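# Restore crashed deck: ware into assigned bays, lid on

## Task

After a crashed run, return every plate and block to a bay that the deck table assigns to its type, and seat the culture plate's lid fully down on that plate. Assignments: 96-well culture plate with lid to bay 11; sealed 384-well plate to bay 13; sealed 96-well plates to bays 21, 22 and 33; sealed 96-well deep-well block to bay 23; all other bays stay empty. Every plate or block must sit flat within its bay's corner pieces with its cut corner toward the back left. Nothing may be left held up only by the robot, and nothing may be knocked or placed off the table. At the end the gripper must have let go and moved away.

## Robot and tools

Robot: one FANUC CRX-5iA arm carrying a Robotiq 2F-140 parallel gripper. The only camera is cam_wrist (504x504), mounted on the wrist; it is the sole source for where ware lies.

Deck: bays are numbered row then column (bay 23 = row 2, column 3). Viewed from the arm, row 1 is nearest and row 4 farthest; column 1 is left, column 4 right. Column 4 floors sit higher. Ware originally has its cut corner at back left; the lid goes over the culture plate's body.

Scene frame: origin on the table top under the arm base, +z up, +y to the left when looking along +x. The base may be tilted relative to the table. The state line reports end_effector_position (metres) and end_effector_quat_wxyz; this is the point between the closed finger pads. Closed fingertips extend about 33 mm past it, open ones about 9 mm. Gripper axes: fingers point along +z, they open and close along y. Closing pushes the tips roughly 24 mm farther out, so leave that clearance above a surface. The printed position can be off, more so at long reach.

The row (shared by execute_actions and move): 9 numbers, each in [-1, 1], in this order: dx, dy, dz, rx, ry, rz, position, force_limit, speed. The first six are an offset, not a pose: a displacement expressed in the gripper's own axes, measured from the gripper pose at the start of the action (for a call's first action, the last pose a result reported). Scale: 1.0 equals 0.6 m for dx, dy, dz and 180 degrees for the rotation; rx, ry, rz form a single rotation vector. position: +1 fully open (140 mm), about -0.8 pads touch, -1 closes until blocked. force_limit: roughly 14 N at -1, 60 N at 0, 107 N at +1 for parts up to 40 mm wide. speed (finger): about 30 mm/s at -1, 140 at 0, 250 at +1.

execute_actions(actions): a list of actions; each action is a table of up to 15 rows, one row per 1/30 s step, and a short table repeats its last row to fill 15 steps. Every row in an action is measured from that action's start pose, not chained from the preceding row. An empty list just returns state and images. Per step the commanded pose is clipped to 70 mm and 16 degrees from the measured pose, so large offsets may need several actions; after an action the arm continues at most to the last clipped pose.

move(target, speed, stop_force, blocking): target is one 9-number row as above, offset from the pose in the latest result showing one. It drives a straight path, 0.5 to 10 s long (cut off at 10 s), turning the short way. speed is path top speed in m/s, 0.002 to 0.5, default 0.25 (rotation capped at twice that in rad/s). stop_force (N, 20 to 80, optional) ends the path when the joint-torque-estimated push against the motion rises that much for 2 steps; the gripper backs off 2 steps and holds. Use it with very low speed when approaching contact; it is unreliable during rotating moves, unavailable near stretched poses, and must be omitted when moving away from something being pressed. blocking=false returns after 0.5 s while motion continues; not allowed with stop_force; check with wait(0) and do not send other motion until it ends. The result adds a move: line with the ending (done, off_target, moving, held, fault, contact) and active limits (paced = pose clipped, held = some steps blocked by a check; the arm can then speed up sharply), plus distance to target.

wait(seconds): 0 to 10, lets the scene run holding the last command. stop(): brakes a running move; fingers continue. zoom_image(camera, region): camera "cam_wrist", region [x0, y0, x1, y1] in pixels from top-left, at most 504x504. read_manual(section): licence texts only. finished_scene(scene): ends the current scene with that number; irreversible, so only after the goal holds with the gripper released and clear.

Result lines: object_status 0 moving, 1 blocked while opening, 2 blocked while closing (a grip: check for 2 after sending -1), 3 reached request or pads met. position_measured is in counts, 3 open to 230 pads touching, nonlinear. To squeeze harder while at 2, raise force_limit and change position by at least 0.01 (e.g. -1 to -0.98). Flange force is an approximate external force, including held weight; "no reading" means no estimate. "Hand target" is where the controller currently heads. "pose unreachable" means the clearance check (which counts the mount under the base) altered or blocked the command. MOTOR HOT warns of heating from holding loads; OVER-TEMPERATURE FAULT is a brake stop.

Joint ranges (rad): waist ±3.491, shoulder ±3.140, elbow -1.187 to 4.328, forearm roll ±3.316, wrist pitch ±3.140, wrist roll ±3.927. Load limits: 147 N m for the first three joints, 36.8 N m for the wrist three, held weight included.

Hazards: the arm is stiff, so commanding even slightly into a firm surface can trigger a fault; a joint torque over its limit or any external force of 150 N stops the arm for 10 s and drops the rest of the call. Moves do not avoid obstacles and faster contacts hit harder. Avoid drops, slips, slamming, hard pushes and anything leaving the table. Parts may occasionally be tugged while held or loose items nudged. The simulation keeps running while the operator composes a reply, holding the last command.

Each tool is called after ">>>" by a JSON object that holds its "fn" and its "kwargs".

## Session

>>> {"fn": "execute_actions", "kwargs": {"actions": []}}

Scene clock: 0.00 s.
end_effector_position=(+0.5254, -0.1376, +0.5909) position_measured=3 object_status=3 end_effector_quat_wxyz=(-0.096, +0.987, -0.092, -0.086)
Joint positions: [ 0.265  0.131  0.219 -0.002 -1.657  1.308]
Joint velocities: [-0.    -0.     0.001  0.001  0.001  0.001]
Flange force (N, the push that the arm receives, along the gripper's own x y z axes): no reading
Hand target: +0.525, -0.138, +0.591; -0.096, +0.987, -0.092, -0.086

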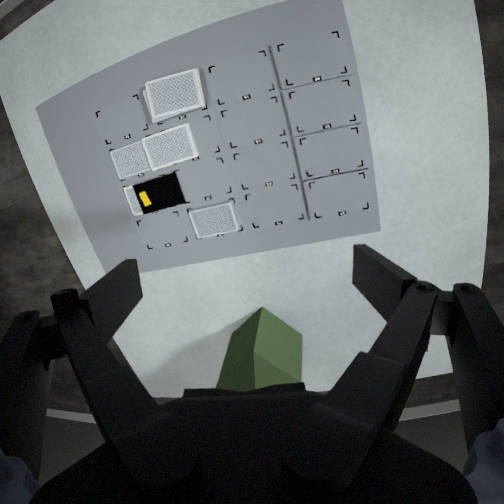

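Same deck. Lid first.

>>> {"fn": "move", "kwargs": {"target": [0,0,0.3,-0.0614,0.055,-0.0588,1,0,0]}}

>>> {"fn": "move", "kwargs": {"target": [0,-0.565,0.56,0,0,-0.5,0.42,0,0]}}

Scene clock: 2.97 s.
end_effector_position=(+0.4977, -0.1011, +0.4167) position_measured=3 object_status=3 end_effector_quat_wxyz=(-0.000, +1.000, -0.000, -0.000)
Joint positions: [ 0.433  0.041 -0.415  0.277 -1.03   1.191]
Joint velocities: [ 0.002 -0.001 -0.005  0.005  0.005 -0.006]
Flange force (N, the push that the arm receives, along the gripper's own x y z axes): [1.1 -4.0 -1.9]
Hand target: +0.498, -0.101, +0.417; -0.000, +1.000, -0.000, -0.000
Off the commanded pose: 0.001 m, 0 deg.
move: done

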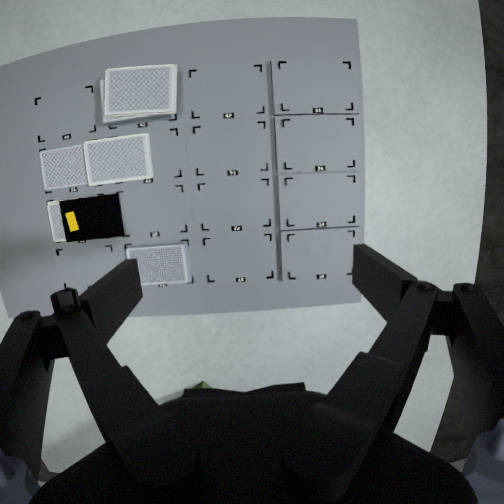

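Scene clock: 6.57 s.
end_effector_position=(+0.4980, +0.2370, +0.0808) position_measured=76 object_status=3 end_effector_quat_wxyz=(-0.000, +0.708, +0.706, -0.000)
Joint positions: [ 0.824  0.937 -0.329  0.724 -0.395  1.82 ]
Joint velocities: [ 0.002  0.004  0.007 -0.016 -0.005  0.017]
Flange force (N, the push that the arm receives, along the gripper's own x y z axes): [3.1 2.4 -4.0]
Hand target: +0.498, +0.237, +0.081; -0.000, +0.708, +0.707, -0.000
Off the commanded pose: 0.001 m, 0 deg.
move: done

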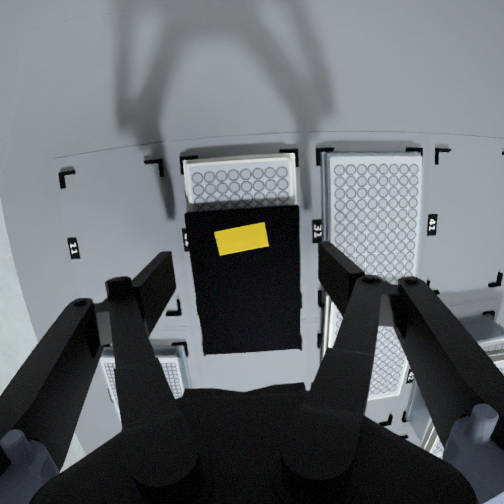

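>>> {"fn": "move", "kwargs": {"target": [0,0,0.053,0,0,0,0.42,0,0], "speed": 0.03}}

>>> {"fn": "move", "kwargs": {"target": [0,0,0,0,0,0,-1,-0.4,-0.7]}}

>>> {"fn": "move", "kwargs": {"target": [0,0,-0.008,0,-0.025,0,-1,-0.4,0], "speed": 0.04}}

>>> {"fn": "move", "kwargs": {"target": [0.063,0,-0.005,0,0,0,-1,-0.4,0], "speed": 0.03}}

>>> {"fn": "zoom_image", "kwargs": {"camera": "cam_wrist", "region": [160,170,330,240]}}

Scene clock: 13.10 s.
end_effector_position=(+0.4982, +0.2370, +0.0492) position_measured=76 object_status=3 end_effector_quat_wxyz=(-0.000, +0.708, +0.706, -0.000)
Joint positions: [ 0.789  1.002 -0.321  0.843 -0.348  1.728]
Joint velocities: [-0.003  0.001 -0.004  0.013  0.004 -0.012]
Flange force (N, the push that the arm receives, along the gripper's own x y z axes): no reading
Hand target: +0.498, +0.237, +0.049; -0.000, +0.708, +0.706, -0.000
Off the commanded pose: 0.000 m, 0 deg.
move: done

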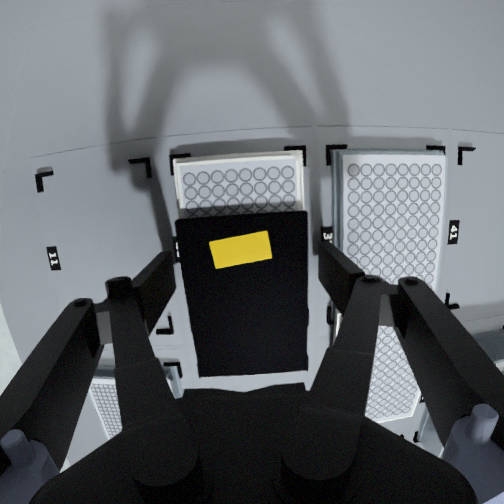

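Scene clock: 13.60 s.
end_effector_position=(+0.4981, +0.2370, +0.0491) position_measured=103 object_status=2 end_effector_quat_wxyz=(-0.000, +0.708, +0.706, -0.000)
Joint positions: [ 0.788  1.002 -0.321  0.843 -0.348  1.728]
Joint velocities: [ 0.     0.     0.001  0.001 -0.    -0.   ]
Flange force (N, the push that the arm receives, along the gripper's own x y z axes): no reading
Hand target: +0.498, +0.237, +0.049; -0.000, +0.708, +0.706, -0.000
Off the commanded pose: 0.000 m, 0 deg.
move: done

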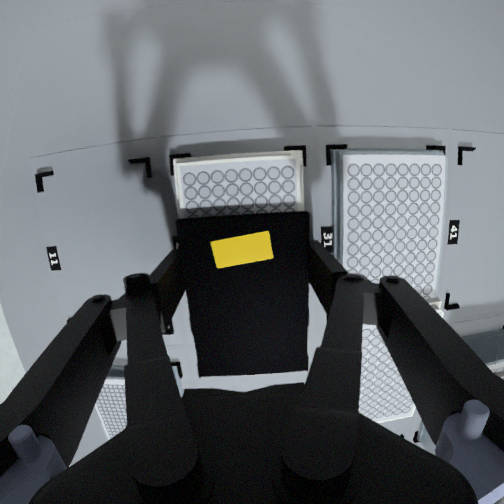

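Scene clock: 14.80 s.
end_effector_position=(+0.4980, +0.2370, +0.0539) position_measured=103 object_status=2 end_effector_quat_wxyz=(+0.027, +0.707, +0.706, -0.028)
Joint positions: [ 0.838  1.022 -0.271  0.797 -0.455  1.731]
Joint velocities: [ 0.004  0.002  0.007 -0.009 -0.009  0.005]
Flange force (N, the push that the arm receives, along the gripper's own x y z axes): [6.5 6.0 -4.0]
Hand target: +0.498, +0.237, +0.054; +0.027, +0.707, +0.706, -0.028
Off the commanded pose: 0.000 m, 0 deg.
move: done

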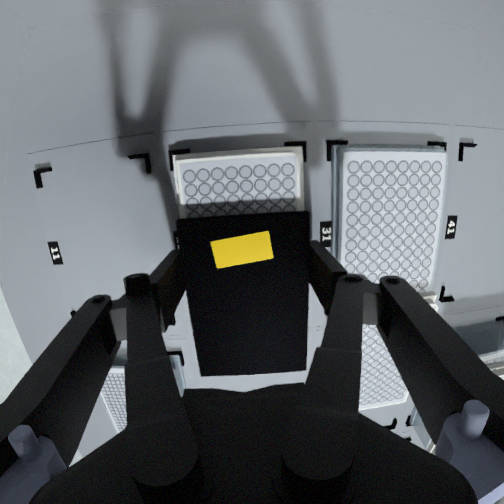

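Scene clock: 16.37 s.
end_effector_position=(+0.4980, +0.2750, +0.0539) position_measured=103 object_status=2 end_effector_quat_wxyz=(+0.027, +0.707, +0.706, -0.028)
Joint positions: [ 0.903  1.064 -0.183  0.701 -0.501  1.769]
Joint velocities: [ 0.001  0.001  0.003 -0.003 -0.003  0.002]
Flange force (N, the push that the arm receives, along the gripper's own x y z axes): [2.6 1.7 -3.2]
Hand target: +0.498, +0.275, +0.054; +0.027, +0.707, +0.706, -0.028
Off the commanded pose: 0.000 m, 0 deg.
move: done

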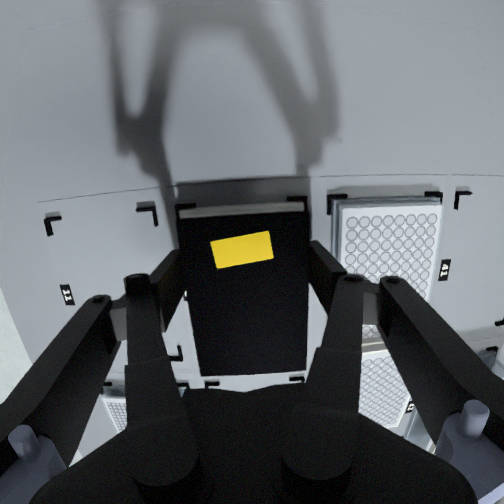

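Region (160, 170, 330, 240) of cam_wrist's 504x504 image, scaled by 2.965, with more detail than that image has; it fills the top 208 rows of this view, and the rest is white.

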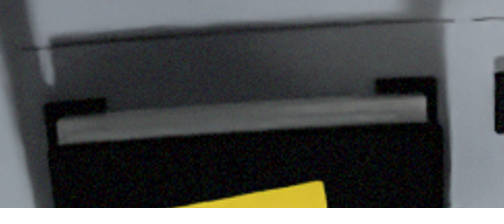

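>>> {"fn": "move", "kwargs": {"target": [0.007,-0.0017,-0.001,0,-0.006,0,-1,-0.4,0], "speed": 0.01}}

>>> {"fn": "move", "kwargs": {"target": [0.0017,0,0.0172,0,0,0,-1,-0.4,0], "speed": 0.008, "stop_force": 20}}

>>> {"fn": "zoom_image", "kwargs": {"camera": "cam_wrist", "region": [160,170,330,240]}}

Scene clock: 20.47 s.
end_effector_position=(+0.4970, +0.2792, +0.0542) position_measured=103 object_status=2 end_effector_quat_wxyz=(+0.034, +0.707, +0.706, -0.034)
Joint positions: [ 0.919  1.076 -0.162  0.69  -0.53   1.767]
Joint velocities: [ 0.001  0.001  0.003 -0.002 -0.002  0.001]
Flange force (N, the push that the arm receives, along the gripper's own x y z axes): [6.1 7.2 -3.0]
Hand target: +0.497, +0.279, +0.054; +0.034, +0.707, +0.706, -0.035
Off the commanded pose: 0.000 m, 0 deg.
move: done

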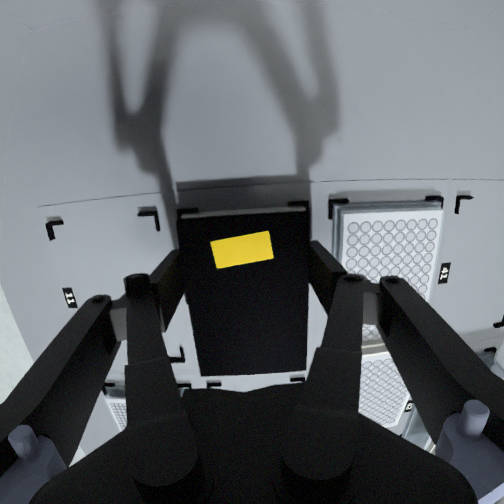

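Scene clock: 21.83 s.
end_effector_position=(+0.4971, +0.2791, +0.0459) position_measured=103 object_status=2 end_effector_quat_wxyz=(+0.034, +0.707, +0.706, -0.034)
Joint positions: [ 0.913  1.093 -0.156  0.705 -0.52   1.755]
Joint velocities: [ 0.001 -0.004 -0.001 -0.004 -0.002  0.003]
Flange force (N, the push that the arm receives, along the gripper's own x y z axes): [0.3 -0.8 -26.4]
Hand target: +0.497, +0.279, +0.046; +0.034, +0.707, +0.706, -0.034
Off the commanded pose: 0.002 m, 0 deg.
move: contact

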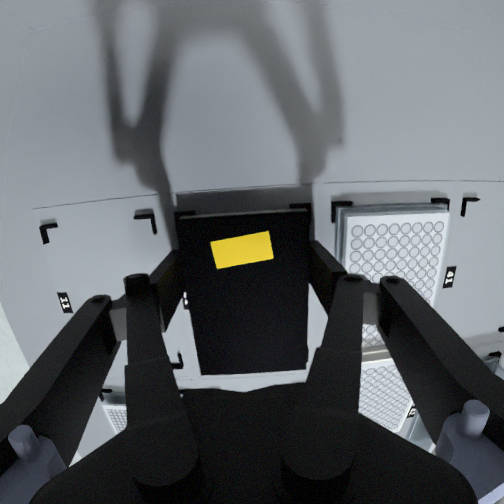

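Region (160, 170, 330, 240) of cam_wrist's 504x504 image, scaled by 2.965, with more detail than that image has; it fills the top 208 rows of this view, and the rest is white.

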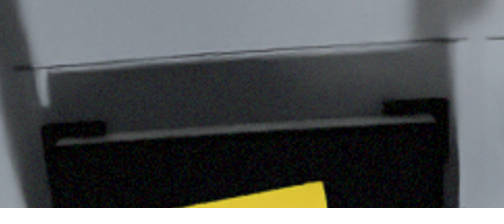

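Release; next the plate on the block.

>>> {"fn": "move", "kwargs": {"target": [0,0,0,0,0,0,0.4,0,-0.5]}}

>>> {"fn": "move", "kwargs": {"target": [0,0,-0.14,0,0.0307,0,0.4,0,0], "speed": 0.12}}

>>> {"fn": "zoom_image", "kwargs": {"camera": "cam_wrist", "region": [160,160,420,400]}}

>>> {"fn": "move", "kwargs": {"target": [-0.345,0.36,0,0,0,0.04,0.5,0,0], "speed": 0.2}}

Scene clock: 28.33 s.
end_effector_position=(+0.4971, +0.2791, +0.0459) position_measured=78 object_status=3 end_effector_quat_wxyz=(+0.034, +0.707, +0.706, -0.034)
Joint positions: [ 0.913  1.093 -0.156  0.705 -0.52   1.755]
Joint velocities: [-0.     0.     0.001  0.    -0.001 -0.002]
Flange force (N, the push that the arm receives, along the gripper's own x y z axes): [3.9 4.5 -4.0]
Hand target: +0.497, +0.279, +0.046; +0.034, +0.707, +0.706, -0.034
Off the commanded pose: 0.000 m, 0 deg.
move: done

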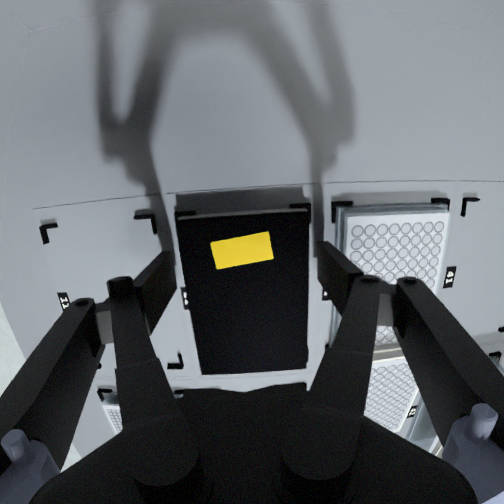

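Scene clock: 29.43 s.
end_effector_position=(+0.4969, +0.2873, +0.1293) position_measured=78 object_status=3 end_effector_quat_wxyz=(-0.000, +0.708, +0.706, -0.000)
Joint positions: [ 0.942  0.895 -0.239  0.527 -0.528  1.916]
Joint velocities: [ 0.    -0.002  0.004 -0.007 -0.004  0.007]
Flange force (N, the push that the arm receives, along the gripper's own x y z axes): [4.1 2.7 -4.2]
Hand target: +0.497, +0.287, +0.129; -0.000, +0.708, +0.706, -0.000
Off the commanded pose: 0.000 m, 0 deg.
move: done

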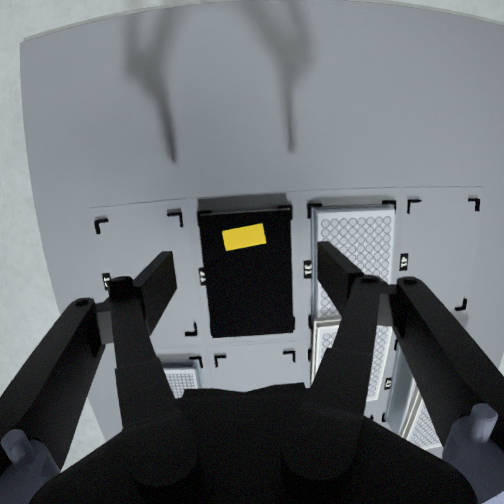

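Region (160, 160, 420, 400) of cam_wrist's 504x504 image, scaled by 1.938, with more detail than that image has; it fills the top 465 rows of this view, and the rest is white.

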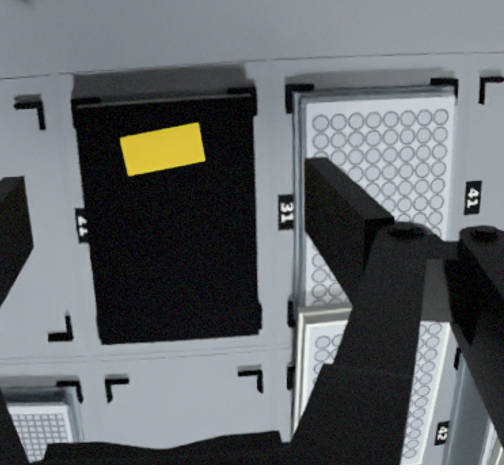

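Scene clock: 31.43 s.
end_effector_position=(+0.7128, +0.0804, +0.1296) position_measured=66 object_status=3 end_effector_quat_wxyz=(-0.000, +0.751, +0.661, -0.000)
Joint positions: [ 0.51   0.991  0.259  0.349 -0.787  2.452]
Joint velocities: [-0.001  0.002  0.004 -0.002 -0.004  0.003]
Flange force (N, the push that the arm receives, along the gripper's own x y z axes): [3.3 8.8 -0.7]
Hand target: +0.713, +0.080, +0.130; -0.000, +0.751, +0.661, -0.000
Off the commanded pose: 0.001 m, 0 deg.
move: done

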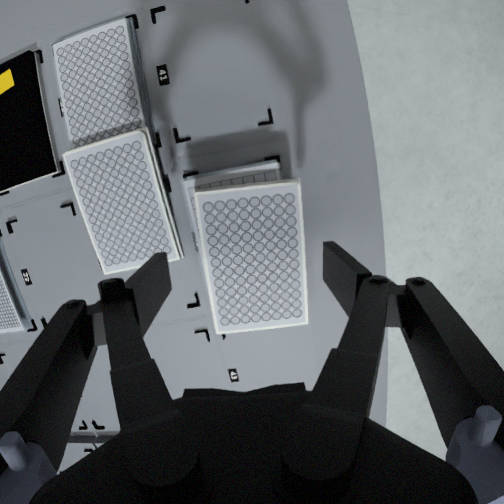

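>>> {"fn": "move", "kwargs": {"target": [-0.017,0.014,0.045,0,0,-0.012,0.5,0,0], "speed": 0.05}}

>>> {"fn": "move", "kwargs": {"target": [0,0,0.023,0,0,0,0.5,0,0], "speed": 0.015, "stop_force": 20}}

Scene clock: 35.03 s.
end_effector_position=(+0.7199, +0.0692, +0.1027) position_measured=66 object_status=3 end_effector_quat_wxyz=(-0.000, +0.738, +0.675, -0.000)
Joint positions: [ 0.482  1.045  0.301  0.352 -0.769  2.51 ]
Joint velocities: [-0.001  0.002  0.002 -0.003 -0.     0.003]
Flange force (N, the push that the arm receives, along the gripper's own x y z axes): [0.7 -4.1 -5.3]
Hand target: +0.720, +0.069, +0.103; -0.000, +0.738, +0.675, -0.000
Off the commanded pose: 0.000 m, 0 deg.
move: done

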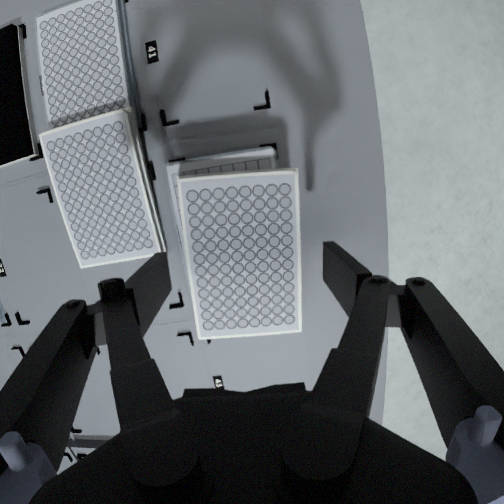

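Scene clock: 36.17 s.
end_effector_position=(+0.7199, +0.0691, +0.0890) position_measured=66 object_status=3 end_effector_quat_wxyz=(-0.000, +0.738, +0.675, -0.000)
Joint positions: [ 0.477  1.07   0.312  0.357 -0.754  2.508]
Joint velocities: [-0.     0.002  0.002 -0.     0.001  0.   ]
Flange force (N, the push that the arm receives, along the gripper's own x y z axes): [3.4 6.7 -1.2]
Hand target: +0.720, +0.069, +0.089; -0.000, +0.738, +0.675, -0.000
Off the commanded pose: 0.000 m, 0 deg.
move: done

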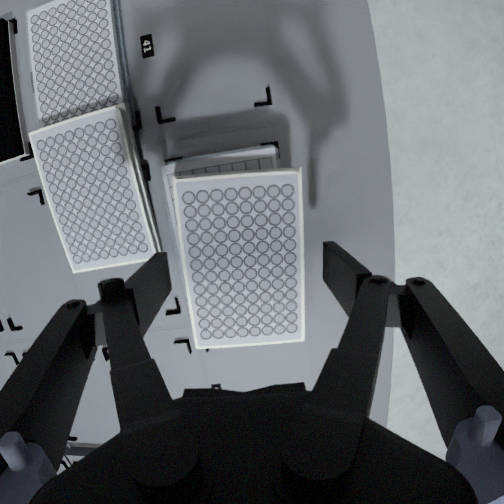

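>>> {"fn": "move", "kwargs": {"target": [0,-0.003,0.002,0,0,0,-1,0,-0.8]}}

>>> {"fn": "move", "kwargs": {"target": [0,0,-0.02,0,0,-0.0284,-1,0,0], "speed": 0.05}}

>>> {"fn": "move", "kwargs": {"target": [0.298,-0.011,0,0,0,0,-1,0,0], "speed": 0.12}}

>>> {"fn": "move", "kwargs": {"target": [0,0,0.076,0,0,0,-1,0,0], "speed": 0.04}}

>>> {"fn": "zoom_image", "kwargs": {"camera": "cam_wrist", "region": [130,140,360,370]}}

Scene clock: 40.70 s.
end_effector_position=(+0.7182, +0.0693, +0.0879) position_measured=111 object_status=2 end_effector_quat_wxyz=(+0.000, +0.738, +0.675, -0.000)
Joint positions: [ 0.478  1.069  0.305  0.359 -0.749  2.505]
Joint velocities: [ 0.    -0.    -0.     0.    -0.001 -0.   ]
Flange force (N, the push that the arm receives, along the gripper's own x y z axes): [-2.0 1.6 -15.3]
Hand target: +0.718, +0.069, +0.088; +0.000, +0.738, +0.675, -0.000
Off the commanded pose: 0.000 m, 0 deg.
move: done

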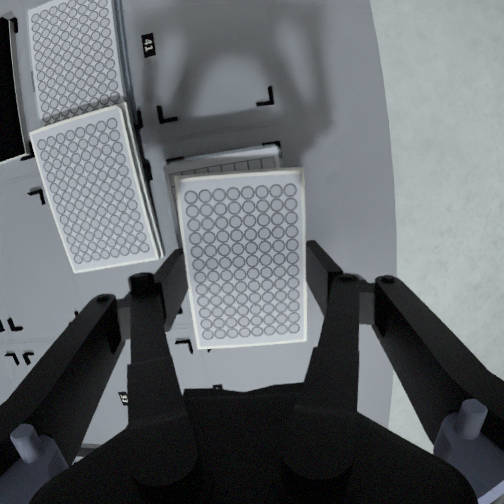

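Scene clock: 41.83 s.
end_effector_position=(+0.7182, +0.0693, +0.0998) position_measured=111 object_status=2 end_effector_quat_wxyz=(+0.000, +0.707, +0.707, -0.000)
Joint positions: [ 0.482  1.047  0.295  0.355 -0.761  2.595]
Joint velocities: [ 0.    -0.001 -0.    -0.    -0.003  0.007]
Flange force (N, the push that the arm receives, along the gripper's own x y z axes): [3.2 3.1 -1.3]
Hand target: +0.718, +0.069, +0.100; +0.000, +0.707, +0.707, -0.000
Off the commanded pose: 0.000 m, 0 deg.
move: done

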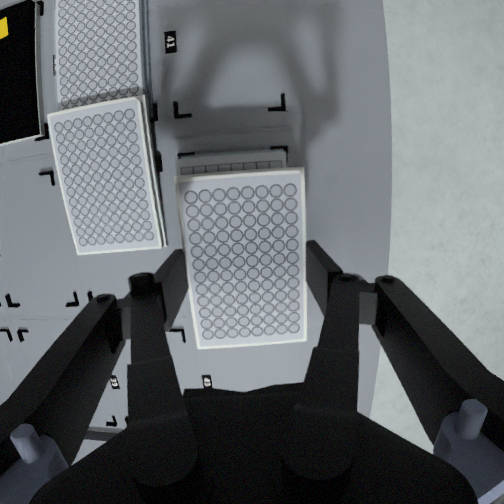

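Scene clock: 43.73 s.
end_effector_position=(+0.7114, +0.2481, +0.0995) position_measured=111 object_status=2 end_effector_quat_wxyz=(-0.000, +0.707, +0.707, -0.000)
Joint positions: [ 0.709  1.196  0.498  0.338 -0.869  2.402]
Joint velocities: [ 0.001  0.002  0.003 -0.001 -0.001 -0.001]
Flange force (N, the push that the arm receives, along the gripper's own x y z axes): [4.2 5.4 -2.2]
Hand target: +0.711, +0.248, +0.100; -0.000, +0.707, +0.707, -0.000
Off the commanded pose: 0.000 m, 0 deg.
move: done

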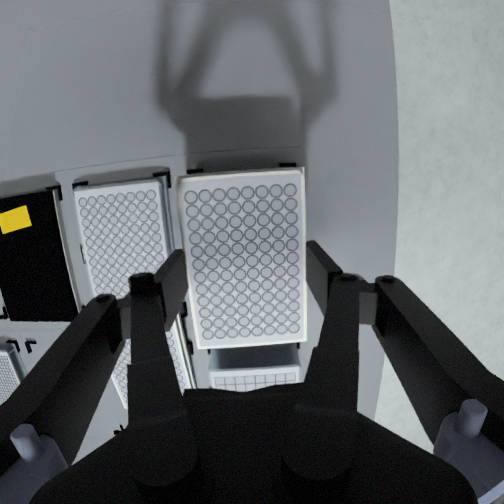

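Scene clock: 45.17 s.
end_effector_position=(+0.7115, +0.2480, +0.0540) position_measured=111 object_status=2 end_effector_quat_wxyz=(-0.000, +0.707, +0.707, -0.000)
Joint positions: [ 0.692  1.28   0.548  0.348 -0.833  2.401]
Joint velocities: [-0.     0.002  0.003  0.002  0.     0.   ]
Flange force (N, the push that the arm receives, along the gripper's own x y z axes): [4.0 5.5 1.9]
Hand target: +0.712, +0.248, +0.054; -0.000, +0.707, +0.707, -0.000
Off the commanded pose: 0.000 m, 0 deg.
move: done

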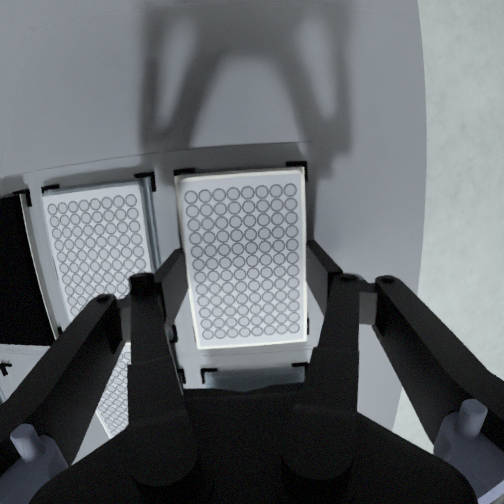

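Region (130, 140, 360, 370) of cam_wrist's 504x504 image, scaled by 2.191, with more detail than that image has.

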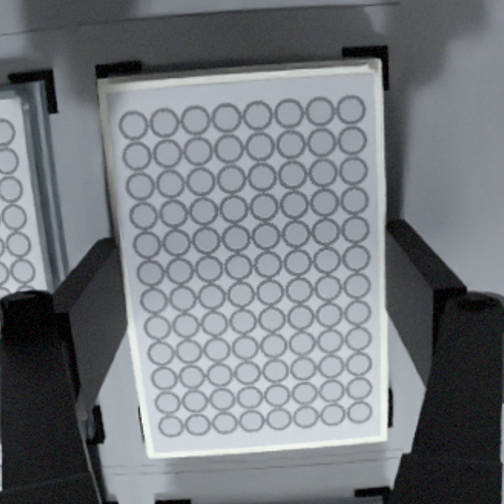

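>>> {"fn": "move", "kwargs": {"target": [0.001,0.0008,0.016,0,0,0.002,-1,0,0], "speed": 0.006, "stop_force": 20}}

>>> {"fn": "move", "kwargs": {"target": [0,0,0,0,0,0,0.36,0,-0.5]}}

>>> {"fn": "move", "kwargs": {"target": [0,0,-0.09,0,0,0,0.36,0,0], "speed": 0.1}}

>>> {"fn": "move", "kwargs": {"target": [-0.225,-0.178,0,0,0.04,0,0.36,0,0], "speed": 0.15}}

>>> {"fn": "move", "kwargs": {"target": [-0.007,0,0.055,0,0,0,0.36,0,0], "speed": 0.03}}

Scene clock: 51.63 s.
end_effector_position=(+0.7121, +0.2485, +0.0468) position_measured=111 object_status=2 end_effector_quat_wxyz=(-0.000, +0.709, +0.705, -0.000)
Joint positions: [ 0.69   1.296  0.56   0.35  -0.829  2.397]
Joint velocities: [ 0.    -0.004 -0.003 -0.     0.     0.007]
Flange force (N, the push that the arm receives, along the gripper's own x y z axes): [4.8 -4.4 -36.2]
Hand target: +0.712, +0.249, +0.047; -0.000, +0.709, +0.705, +0.000
Off the commanded pose: 0.002 m, 0 deg.
move: contact

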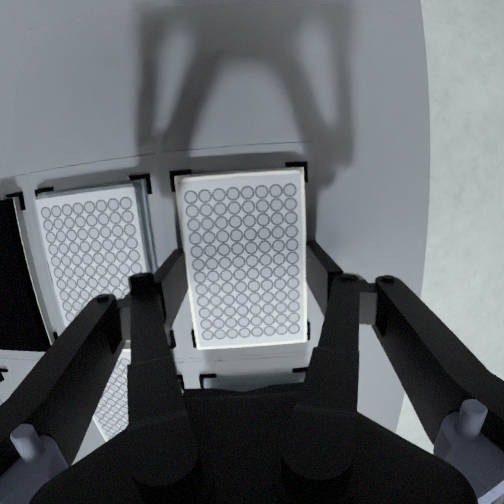

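Scene clock: 52.13 s.
end_effector_position=(+0.7120, +0.2484, +0.0467) position_measured=84 object_status=3 end_effector_quat_wxyz=(-0.000, +0.709, +0.705, -0.000)
Joint positions: [ 0.69   1.296  0.56   0.35  -0.829  2.397]
Joint velocities: [ 0.    -0.     0.     0.    -0.001 -0.   ]
Flange force (N, the push that the arm receives, along the gripper's own x y z axes): [2.3 4.4 -2.8]
Hand target: +0.712, +0.248, +0.047; -0.000, +0.709, +0.705, -0.000
Off the commanded pose: 0.000 m, 0 deg.
move: done

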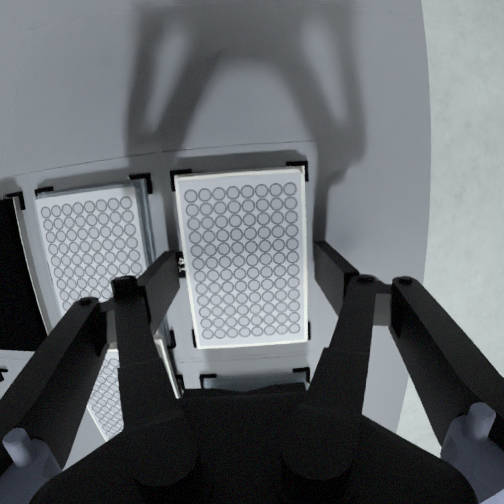

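Scene clock: 53.07 s.
end_effector_position=(+0.7119, +0.2484, +0.1006) position_measured=84 object_status=3 end_effector_quat_wxyz=(-0.000, +0.709, +0.705, -0.000)
Joint positions: [ 0.709  1.195  0.5    0.337 -0.872  2.397]
Joint velocities: [ 0.    -0.002 -0.001  0.002 -0.001  0.   ]
Flange force (N, the push that the arm receives, along the gripper's own x y z axes): [0.5 -0.4 -4.1]
Hand target: +0.712, +0.248, +0.101; -0.000, +0.709, +0.705, -0.000
Off the commanded pose: 0.000 m, 0 deg.
move: done

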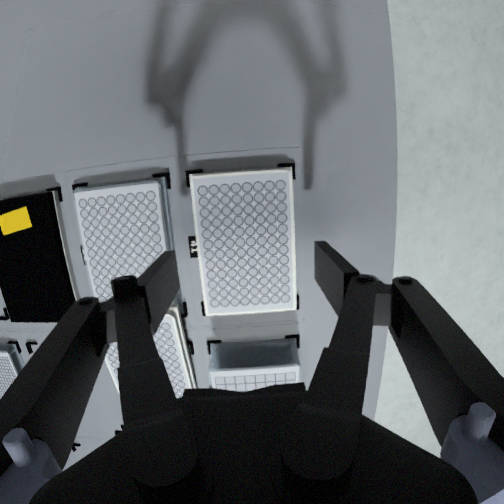

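Scene clock: 54.67 s.
end_effector_position=(+0.6046, +0.1138, +0.1007) position_measured=84 object_status=3 end_effector_quat_wxyz=(-0.044, +0.708, +0.704, +0.044)
Joint positions: [ 0.539  0.878 -0.098  0.277 -0.491  2.557]
Joint velocities: [-0.001 -0.001 -0.002 -0.001  0.002  0.001]
Flange force (N, the push that the arm receives, along the gripper's own x y z axes): [1.2 2.4 -2.0]
Hand target: +0.605, +0.114, +0.101; -0.044, +0.708, +0.704, +0.044
Off the commanded pose: 0.000 m, 0 deg.
move: done

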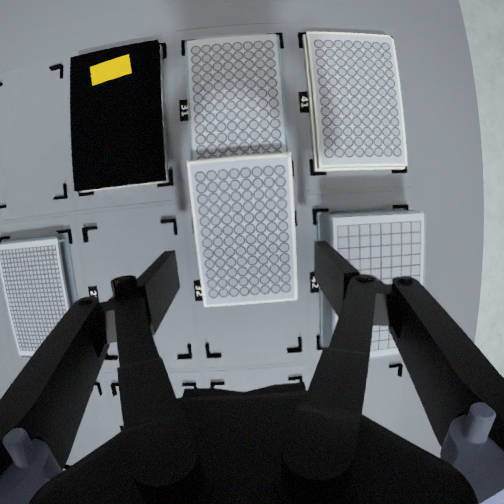

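Scene clock: 56.07 s.
end_effector_position=(+0.6047, +0.1137, +0.0675) position_measured=84 object_status=3 end_effector_quat_wxyz=(-0.044, +0.708, +0.704, +0.044)
Joint positions: [ 0.524  0.946 -0.074  0.298 -0.447  2.547]
Joint velocities: [-0.     0.002  0.     0.001  0.001 -0.   ]
Flange force (N, the push that the arm receives, along the gripper's own x y z axes): [0.8 1.5 -3.4]
Hand target: +0.605, +0.114, +0.067; -0.044, +0.708, +0.704, +0.044
Off the commanded pose: 0.000 m, 0 deg.
move: done

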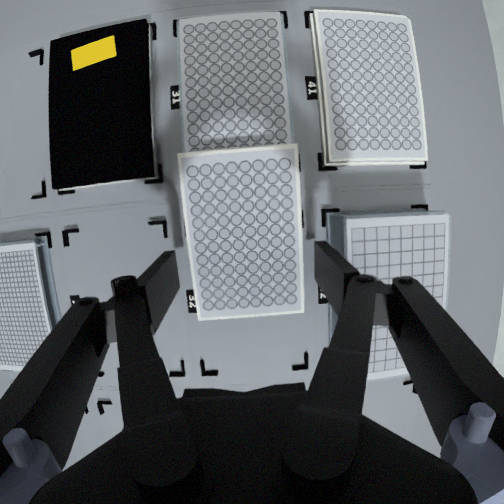

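>>> {"fn": "move", "kwargs": {"target": [0.0167,-0.001,0.0273,0,0,-0.007,0.36,0,0], "speed": 0.015, "stop_force": 20}}

>>> {"fn": "move", "kwargs": {"target": [0,0,0,0,0,0,-1,0,-0.7]}}

>>> {"fn": "move", "kwargs": {"target": [-0.04,0,-0.012,0,0,0,-1,0,0], "speed": 0.04}}

>>> {"fn": "move", "kwargs": {"target": [-0.036,0,0,0,-0.04,0.006,-1,0,0], "speed": 0.04}}

>>> {"fn": "zoom_image", "kwargs": {"camera": "cam_wrist", "region": [130,130,360,360]}}

Scene clock: 62.43 s.
end_effector_position=(+0.6041, +0.1256, +0.0526) position_measured=84 object_status=3 end_effector_quat_wxyz=(-0.043, +0.700, +0.711, +0.045)
Joint positions: [ 0.535  0.984 -0.056  0.314 -0.429  2.541]
Joint velocities: [0.001 0.002 0.001 0.    0.001 0.   ]
Flange force (N, the push that the arm receives, along the gripper's own x y z axes): [0.7 3.0 -2.8]
Hand target: +0.604, +0.126, +0.053; -0.043, +0.700, +0.711, +0.045
Off the commanded pose: 0.000 m, 0 deg.
move: done

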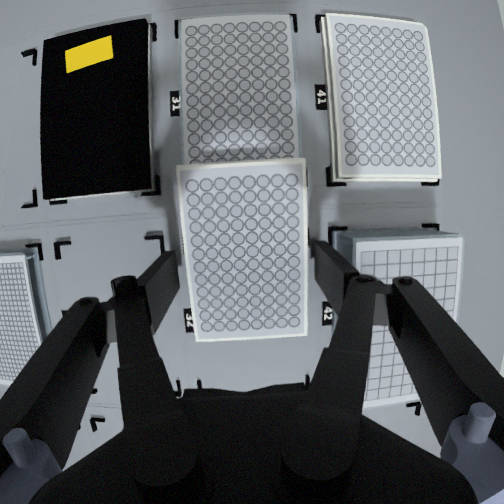

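Scene clock: 62.93 s.
end_effector_position=(+0.6041, +0.1257, +0.0526) position_measured=111 object_status=2 end_effector_quat_wxyz=(-0.043, +0.700, +0.711, +0.045)
Joint positions: [ 0.536  0.984 -0.056  0.314 -0.429  2.541]
Joint velocities: [-0.     0.     0.001  0.001  0.001  0.001]
Flange force (N, the push that the arm receives, along the gripper's own x y z axes): [0.8 -4.8 -29.9]
Hand target: +0.604, +0.126, +0.053; -0.043, +0.700, +0.711, +0.045
Off the commanded pose: 0.000 m, 0 deg.
move: done

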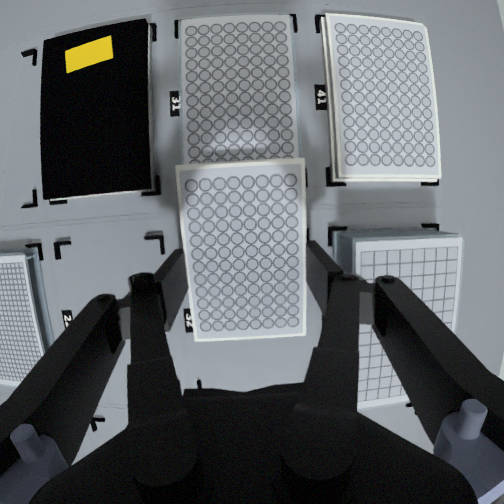

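Scene clock: 63.87 s.
end_effector_position=(+0.6046, +0.1010, +0.0567) position_measured=111 object_status=2 end_effector_quat_wxyz=(-0.043, +0.700, +0.711, +0.045)
Joint positions: [ 0.5    0.961 -0.071  0.301 -0.432  2.588]
Joint velocities: [-0.002 -0.001 -0.    -0.003 -0.001  0.005]
Flange force (N, the push that the arm receives, along the gripper's own x y z axes): [1.1 4.2 -0.6]
Hand target: +0.605, +0.101, +0.057; -0.043, +0.700, +0.711, +0.045
Off the commanded pose: 0.000 m, 0 deg.
move: done

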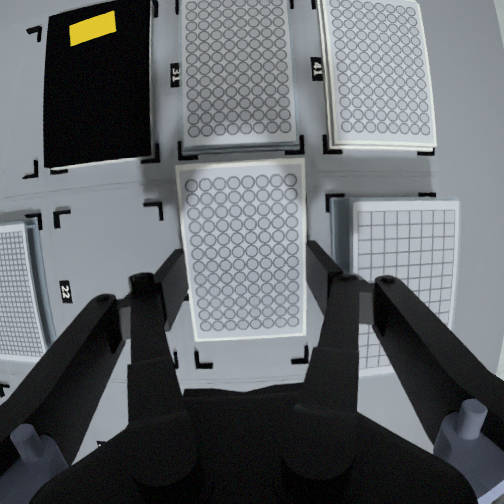

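Scene clock: 65.70 s.
end_effector_position=(+0.6049, +0.0795, +0.0540) position_measured=111 object_status=2 end_effector_quat_wxyz=(+0.001, +0.708, +0.706, +0.000)
Joint positions: [ 0.508  0.969 -0.134  0.591 -0.451  2.286]
Joint velocities: [-0.    -0.    -0.008  0.023 -0.001 -0.026]
Flange force (N, the push that the arm receives, along the gripper's own x y z axes): [0.5 0.4 -4.3]
Hand target: +0.605, +0.079, +0.054; +0.001, +0.708, +0.706, +0.000
Off the commanded pose: 0.000 m, 0 deg.
move: done

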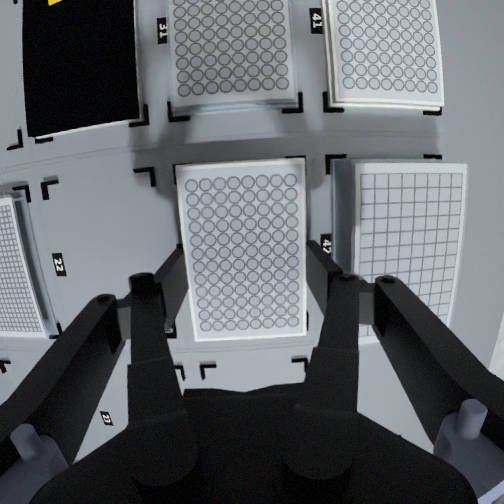

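Region (130, 130, 360, 360) of cam_wrist's 504x504 image, scaled by 2.191, with more detail than that image has.

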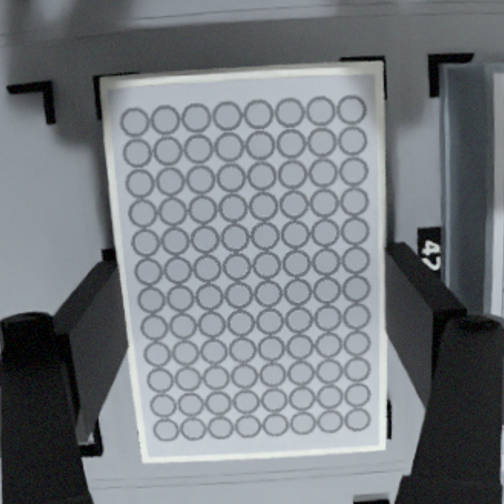

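>>> {"fn": "move", "kwargs": {"target": [-0.0033,0,0.006,0,0,-0.004,-1,0,0], "speed": 0.01}}

>>> {"fn": "zoom_image", "kwargs": {"camera": "cam_wrist", "region": [130,130,360,360]}}

Scene clock: 68.73 s.
end_effector_position=(+0.6049, +0.0775, +0.0504) position_measured=111 object_status=2 end_effector_quat_wxyz=(+0.001, +0.704, +0.710, +0.000)
Joint positions: [ 0.503  0.975 -0.133  0.598 -0.445  2.296]
Joint velocities: [-0.001  0.001 -0.     0.     0.     0.003]
Flange force (N, the push that the arm receives, along the gripper's own x y z axes): [2.8 6.2 -1.9]
Hand target: +0.605, +0.078, +0.050; +0.001, +0.704, +0.710, +0.000
Off the commanded pose: 0.000 m, 0 deg.
move: done

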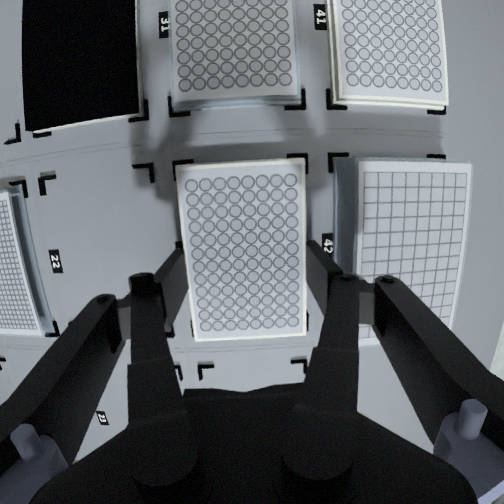

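Region (130, 130, 360, 360) of cam_wrist's 504x504 image, scaled by 2.191, with more detail than that image has.

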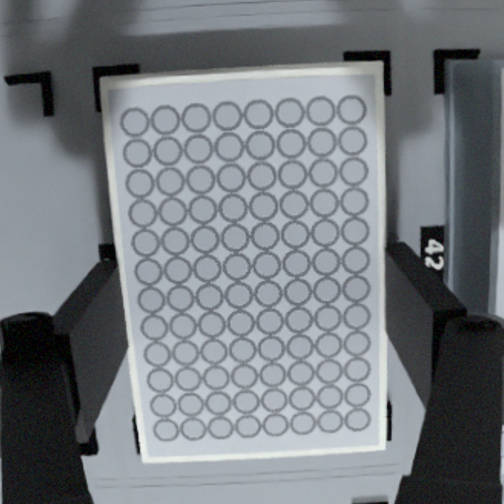

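>>> {"fn": "move", "kwargs": {"target": [0,0,0.012,0,0,0,-1,0,0], "speed": 0.006, "stop_force": 20}}

>>> {"fn": "move", "kwargs": {"target": [0,0,0,0,0,0,0.32,0,-0.5]}}

>>> {"fn": "move", "kwargs": {"target": [-0.08,0,-0.25,0,0,0,0.32,0,0], "speed": 0.15}}

>>> {"fn": "zoom_image", "kwargs": {"camera": "cam_wrist", "region": [20,0,420,280]}}

>>> {"fn": "zoom_image", "kwargs": {"camera": "cam_wrist", "region": [170,100,330,260]}}

Scene clock: 74.63 s.
end_effector_position=(+0.6050, +0.0775, +0.0463) position_measured=111 object_status=2 end_effector_quat_wxyz=(+0.001, +0.704, +0.710, +0.000)
Joint positions: [ 0.5    0.984 -0.13   0.605 -0.44   2.291]
Joint velocities: [ 0.    -0.003 -0.001 -0.003 -0.002  0.003]
Flange force (N, the push that the arm receives, along the gripper's own x y z axes): [1.8 -3.2 -46.1]
Hand target: +0.605, +0.078, +0.047; +0.001, +0.704, +0.710, +0.000
Off the commanded pose: 0.003 m, 0 deg.
move: contact

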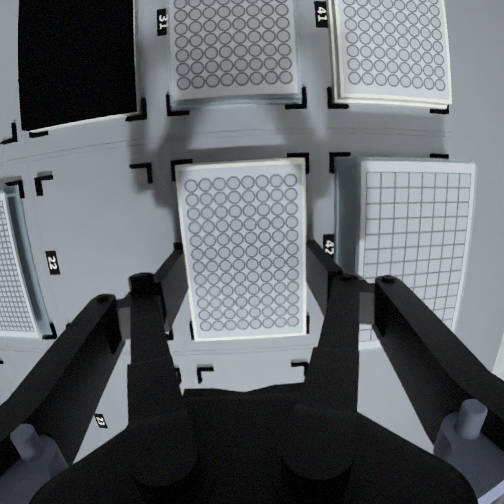

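Scene clock: 75.13 s.
end_effector_position=(+0.6049, +0.0775, +0.0463) position_measured=89 object_status=3 end_effector_quat_wxyz=(+0.001, +0.704, +0.710, +0.000)
Joint positions: [ 0.5    0.984 -0.13   0.605 -0.44   2.291]
Joint velocities: [-0.     0.     0.     0.001  0.    -0.002]
Flange force (N, the push that the arm receives, along the gripper's own x y z axes): [2.3 5.3 -3.2]
Hand target: +0.605, +0.077, +0.046; +0.001, +0.704, +0.710, +0.000
Off the commanded pose: 0.000 m, 0 deg.
move: done

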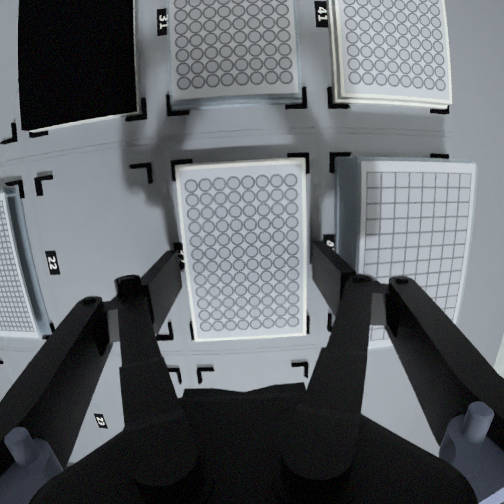

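Scene clock: 76.63 s.
end_effector_position=(+0.6049, +0.0298, +0.1961) position_measured=89 object_status=3 end_effector_quat_wxyz=(+0.000, +0.704, +0.711, +0.000)
Joint positions: [ 0.508  0.662 -0.207  0.408 -0.657  2.513]
Joint velocities: [-0.    -0.002  0.001 -0.002 -0.002  0.003]
Flange force (N, the push that the arm receives, along the gripper's own x y z axes): [1.6 3.2 -3.2]
Hand target: +0.605, +0.030, +0.196; +0.000, +0.704, +0.711, +0.001
Off the commanded pose: 0.000 m, 0 deg.
move: done

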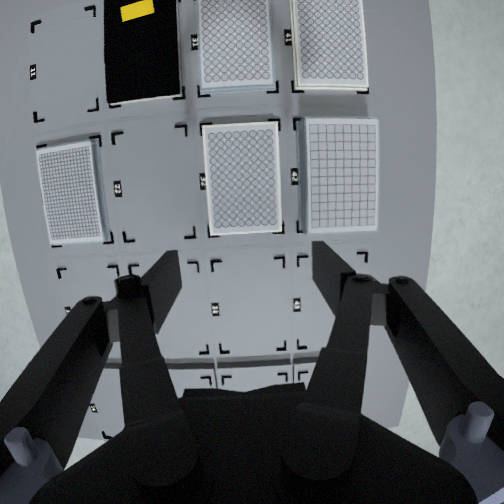

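Region (20, 0, 420, 280) of cam_wrist's 504x504 image, scaled by 1.260, with more detail than that image has; it fills the top 353 rows of this view, and the rest is white.

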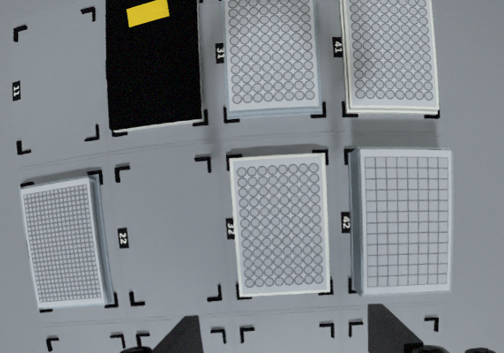

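Region (170, 100, 330, 260) of cam_wrist's 504x504 image, scaled by 3.150, with more detail than that image has.

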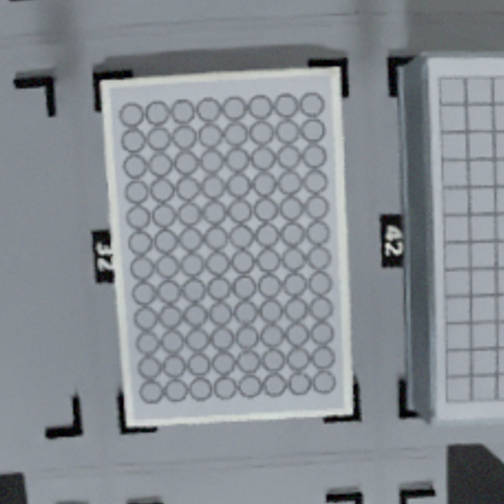

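>>> {"fn": "finished_scene", "kwargs": {"scene": 2}}

The scene is finished: the task was done.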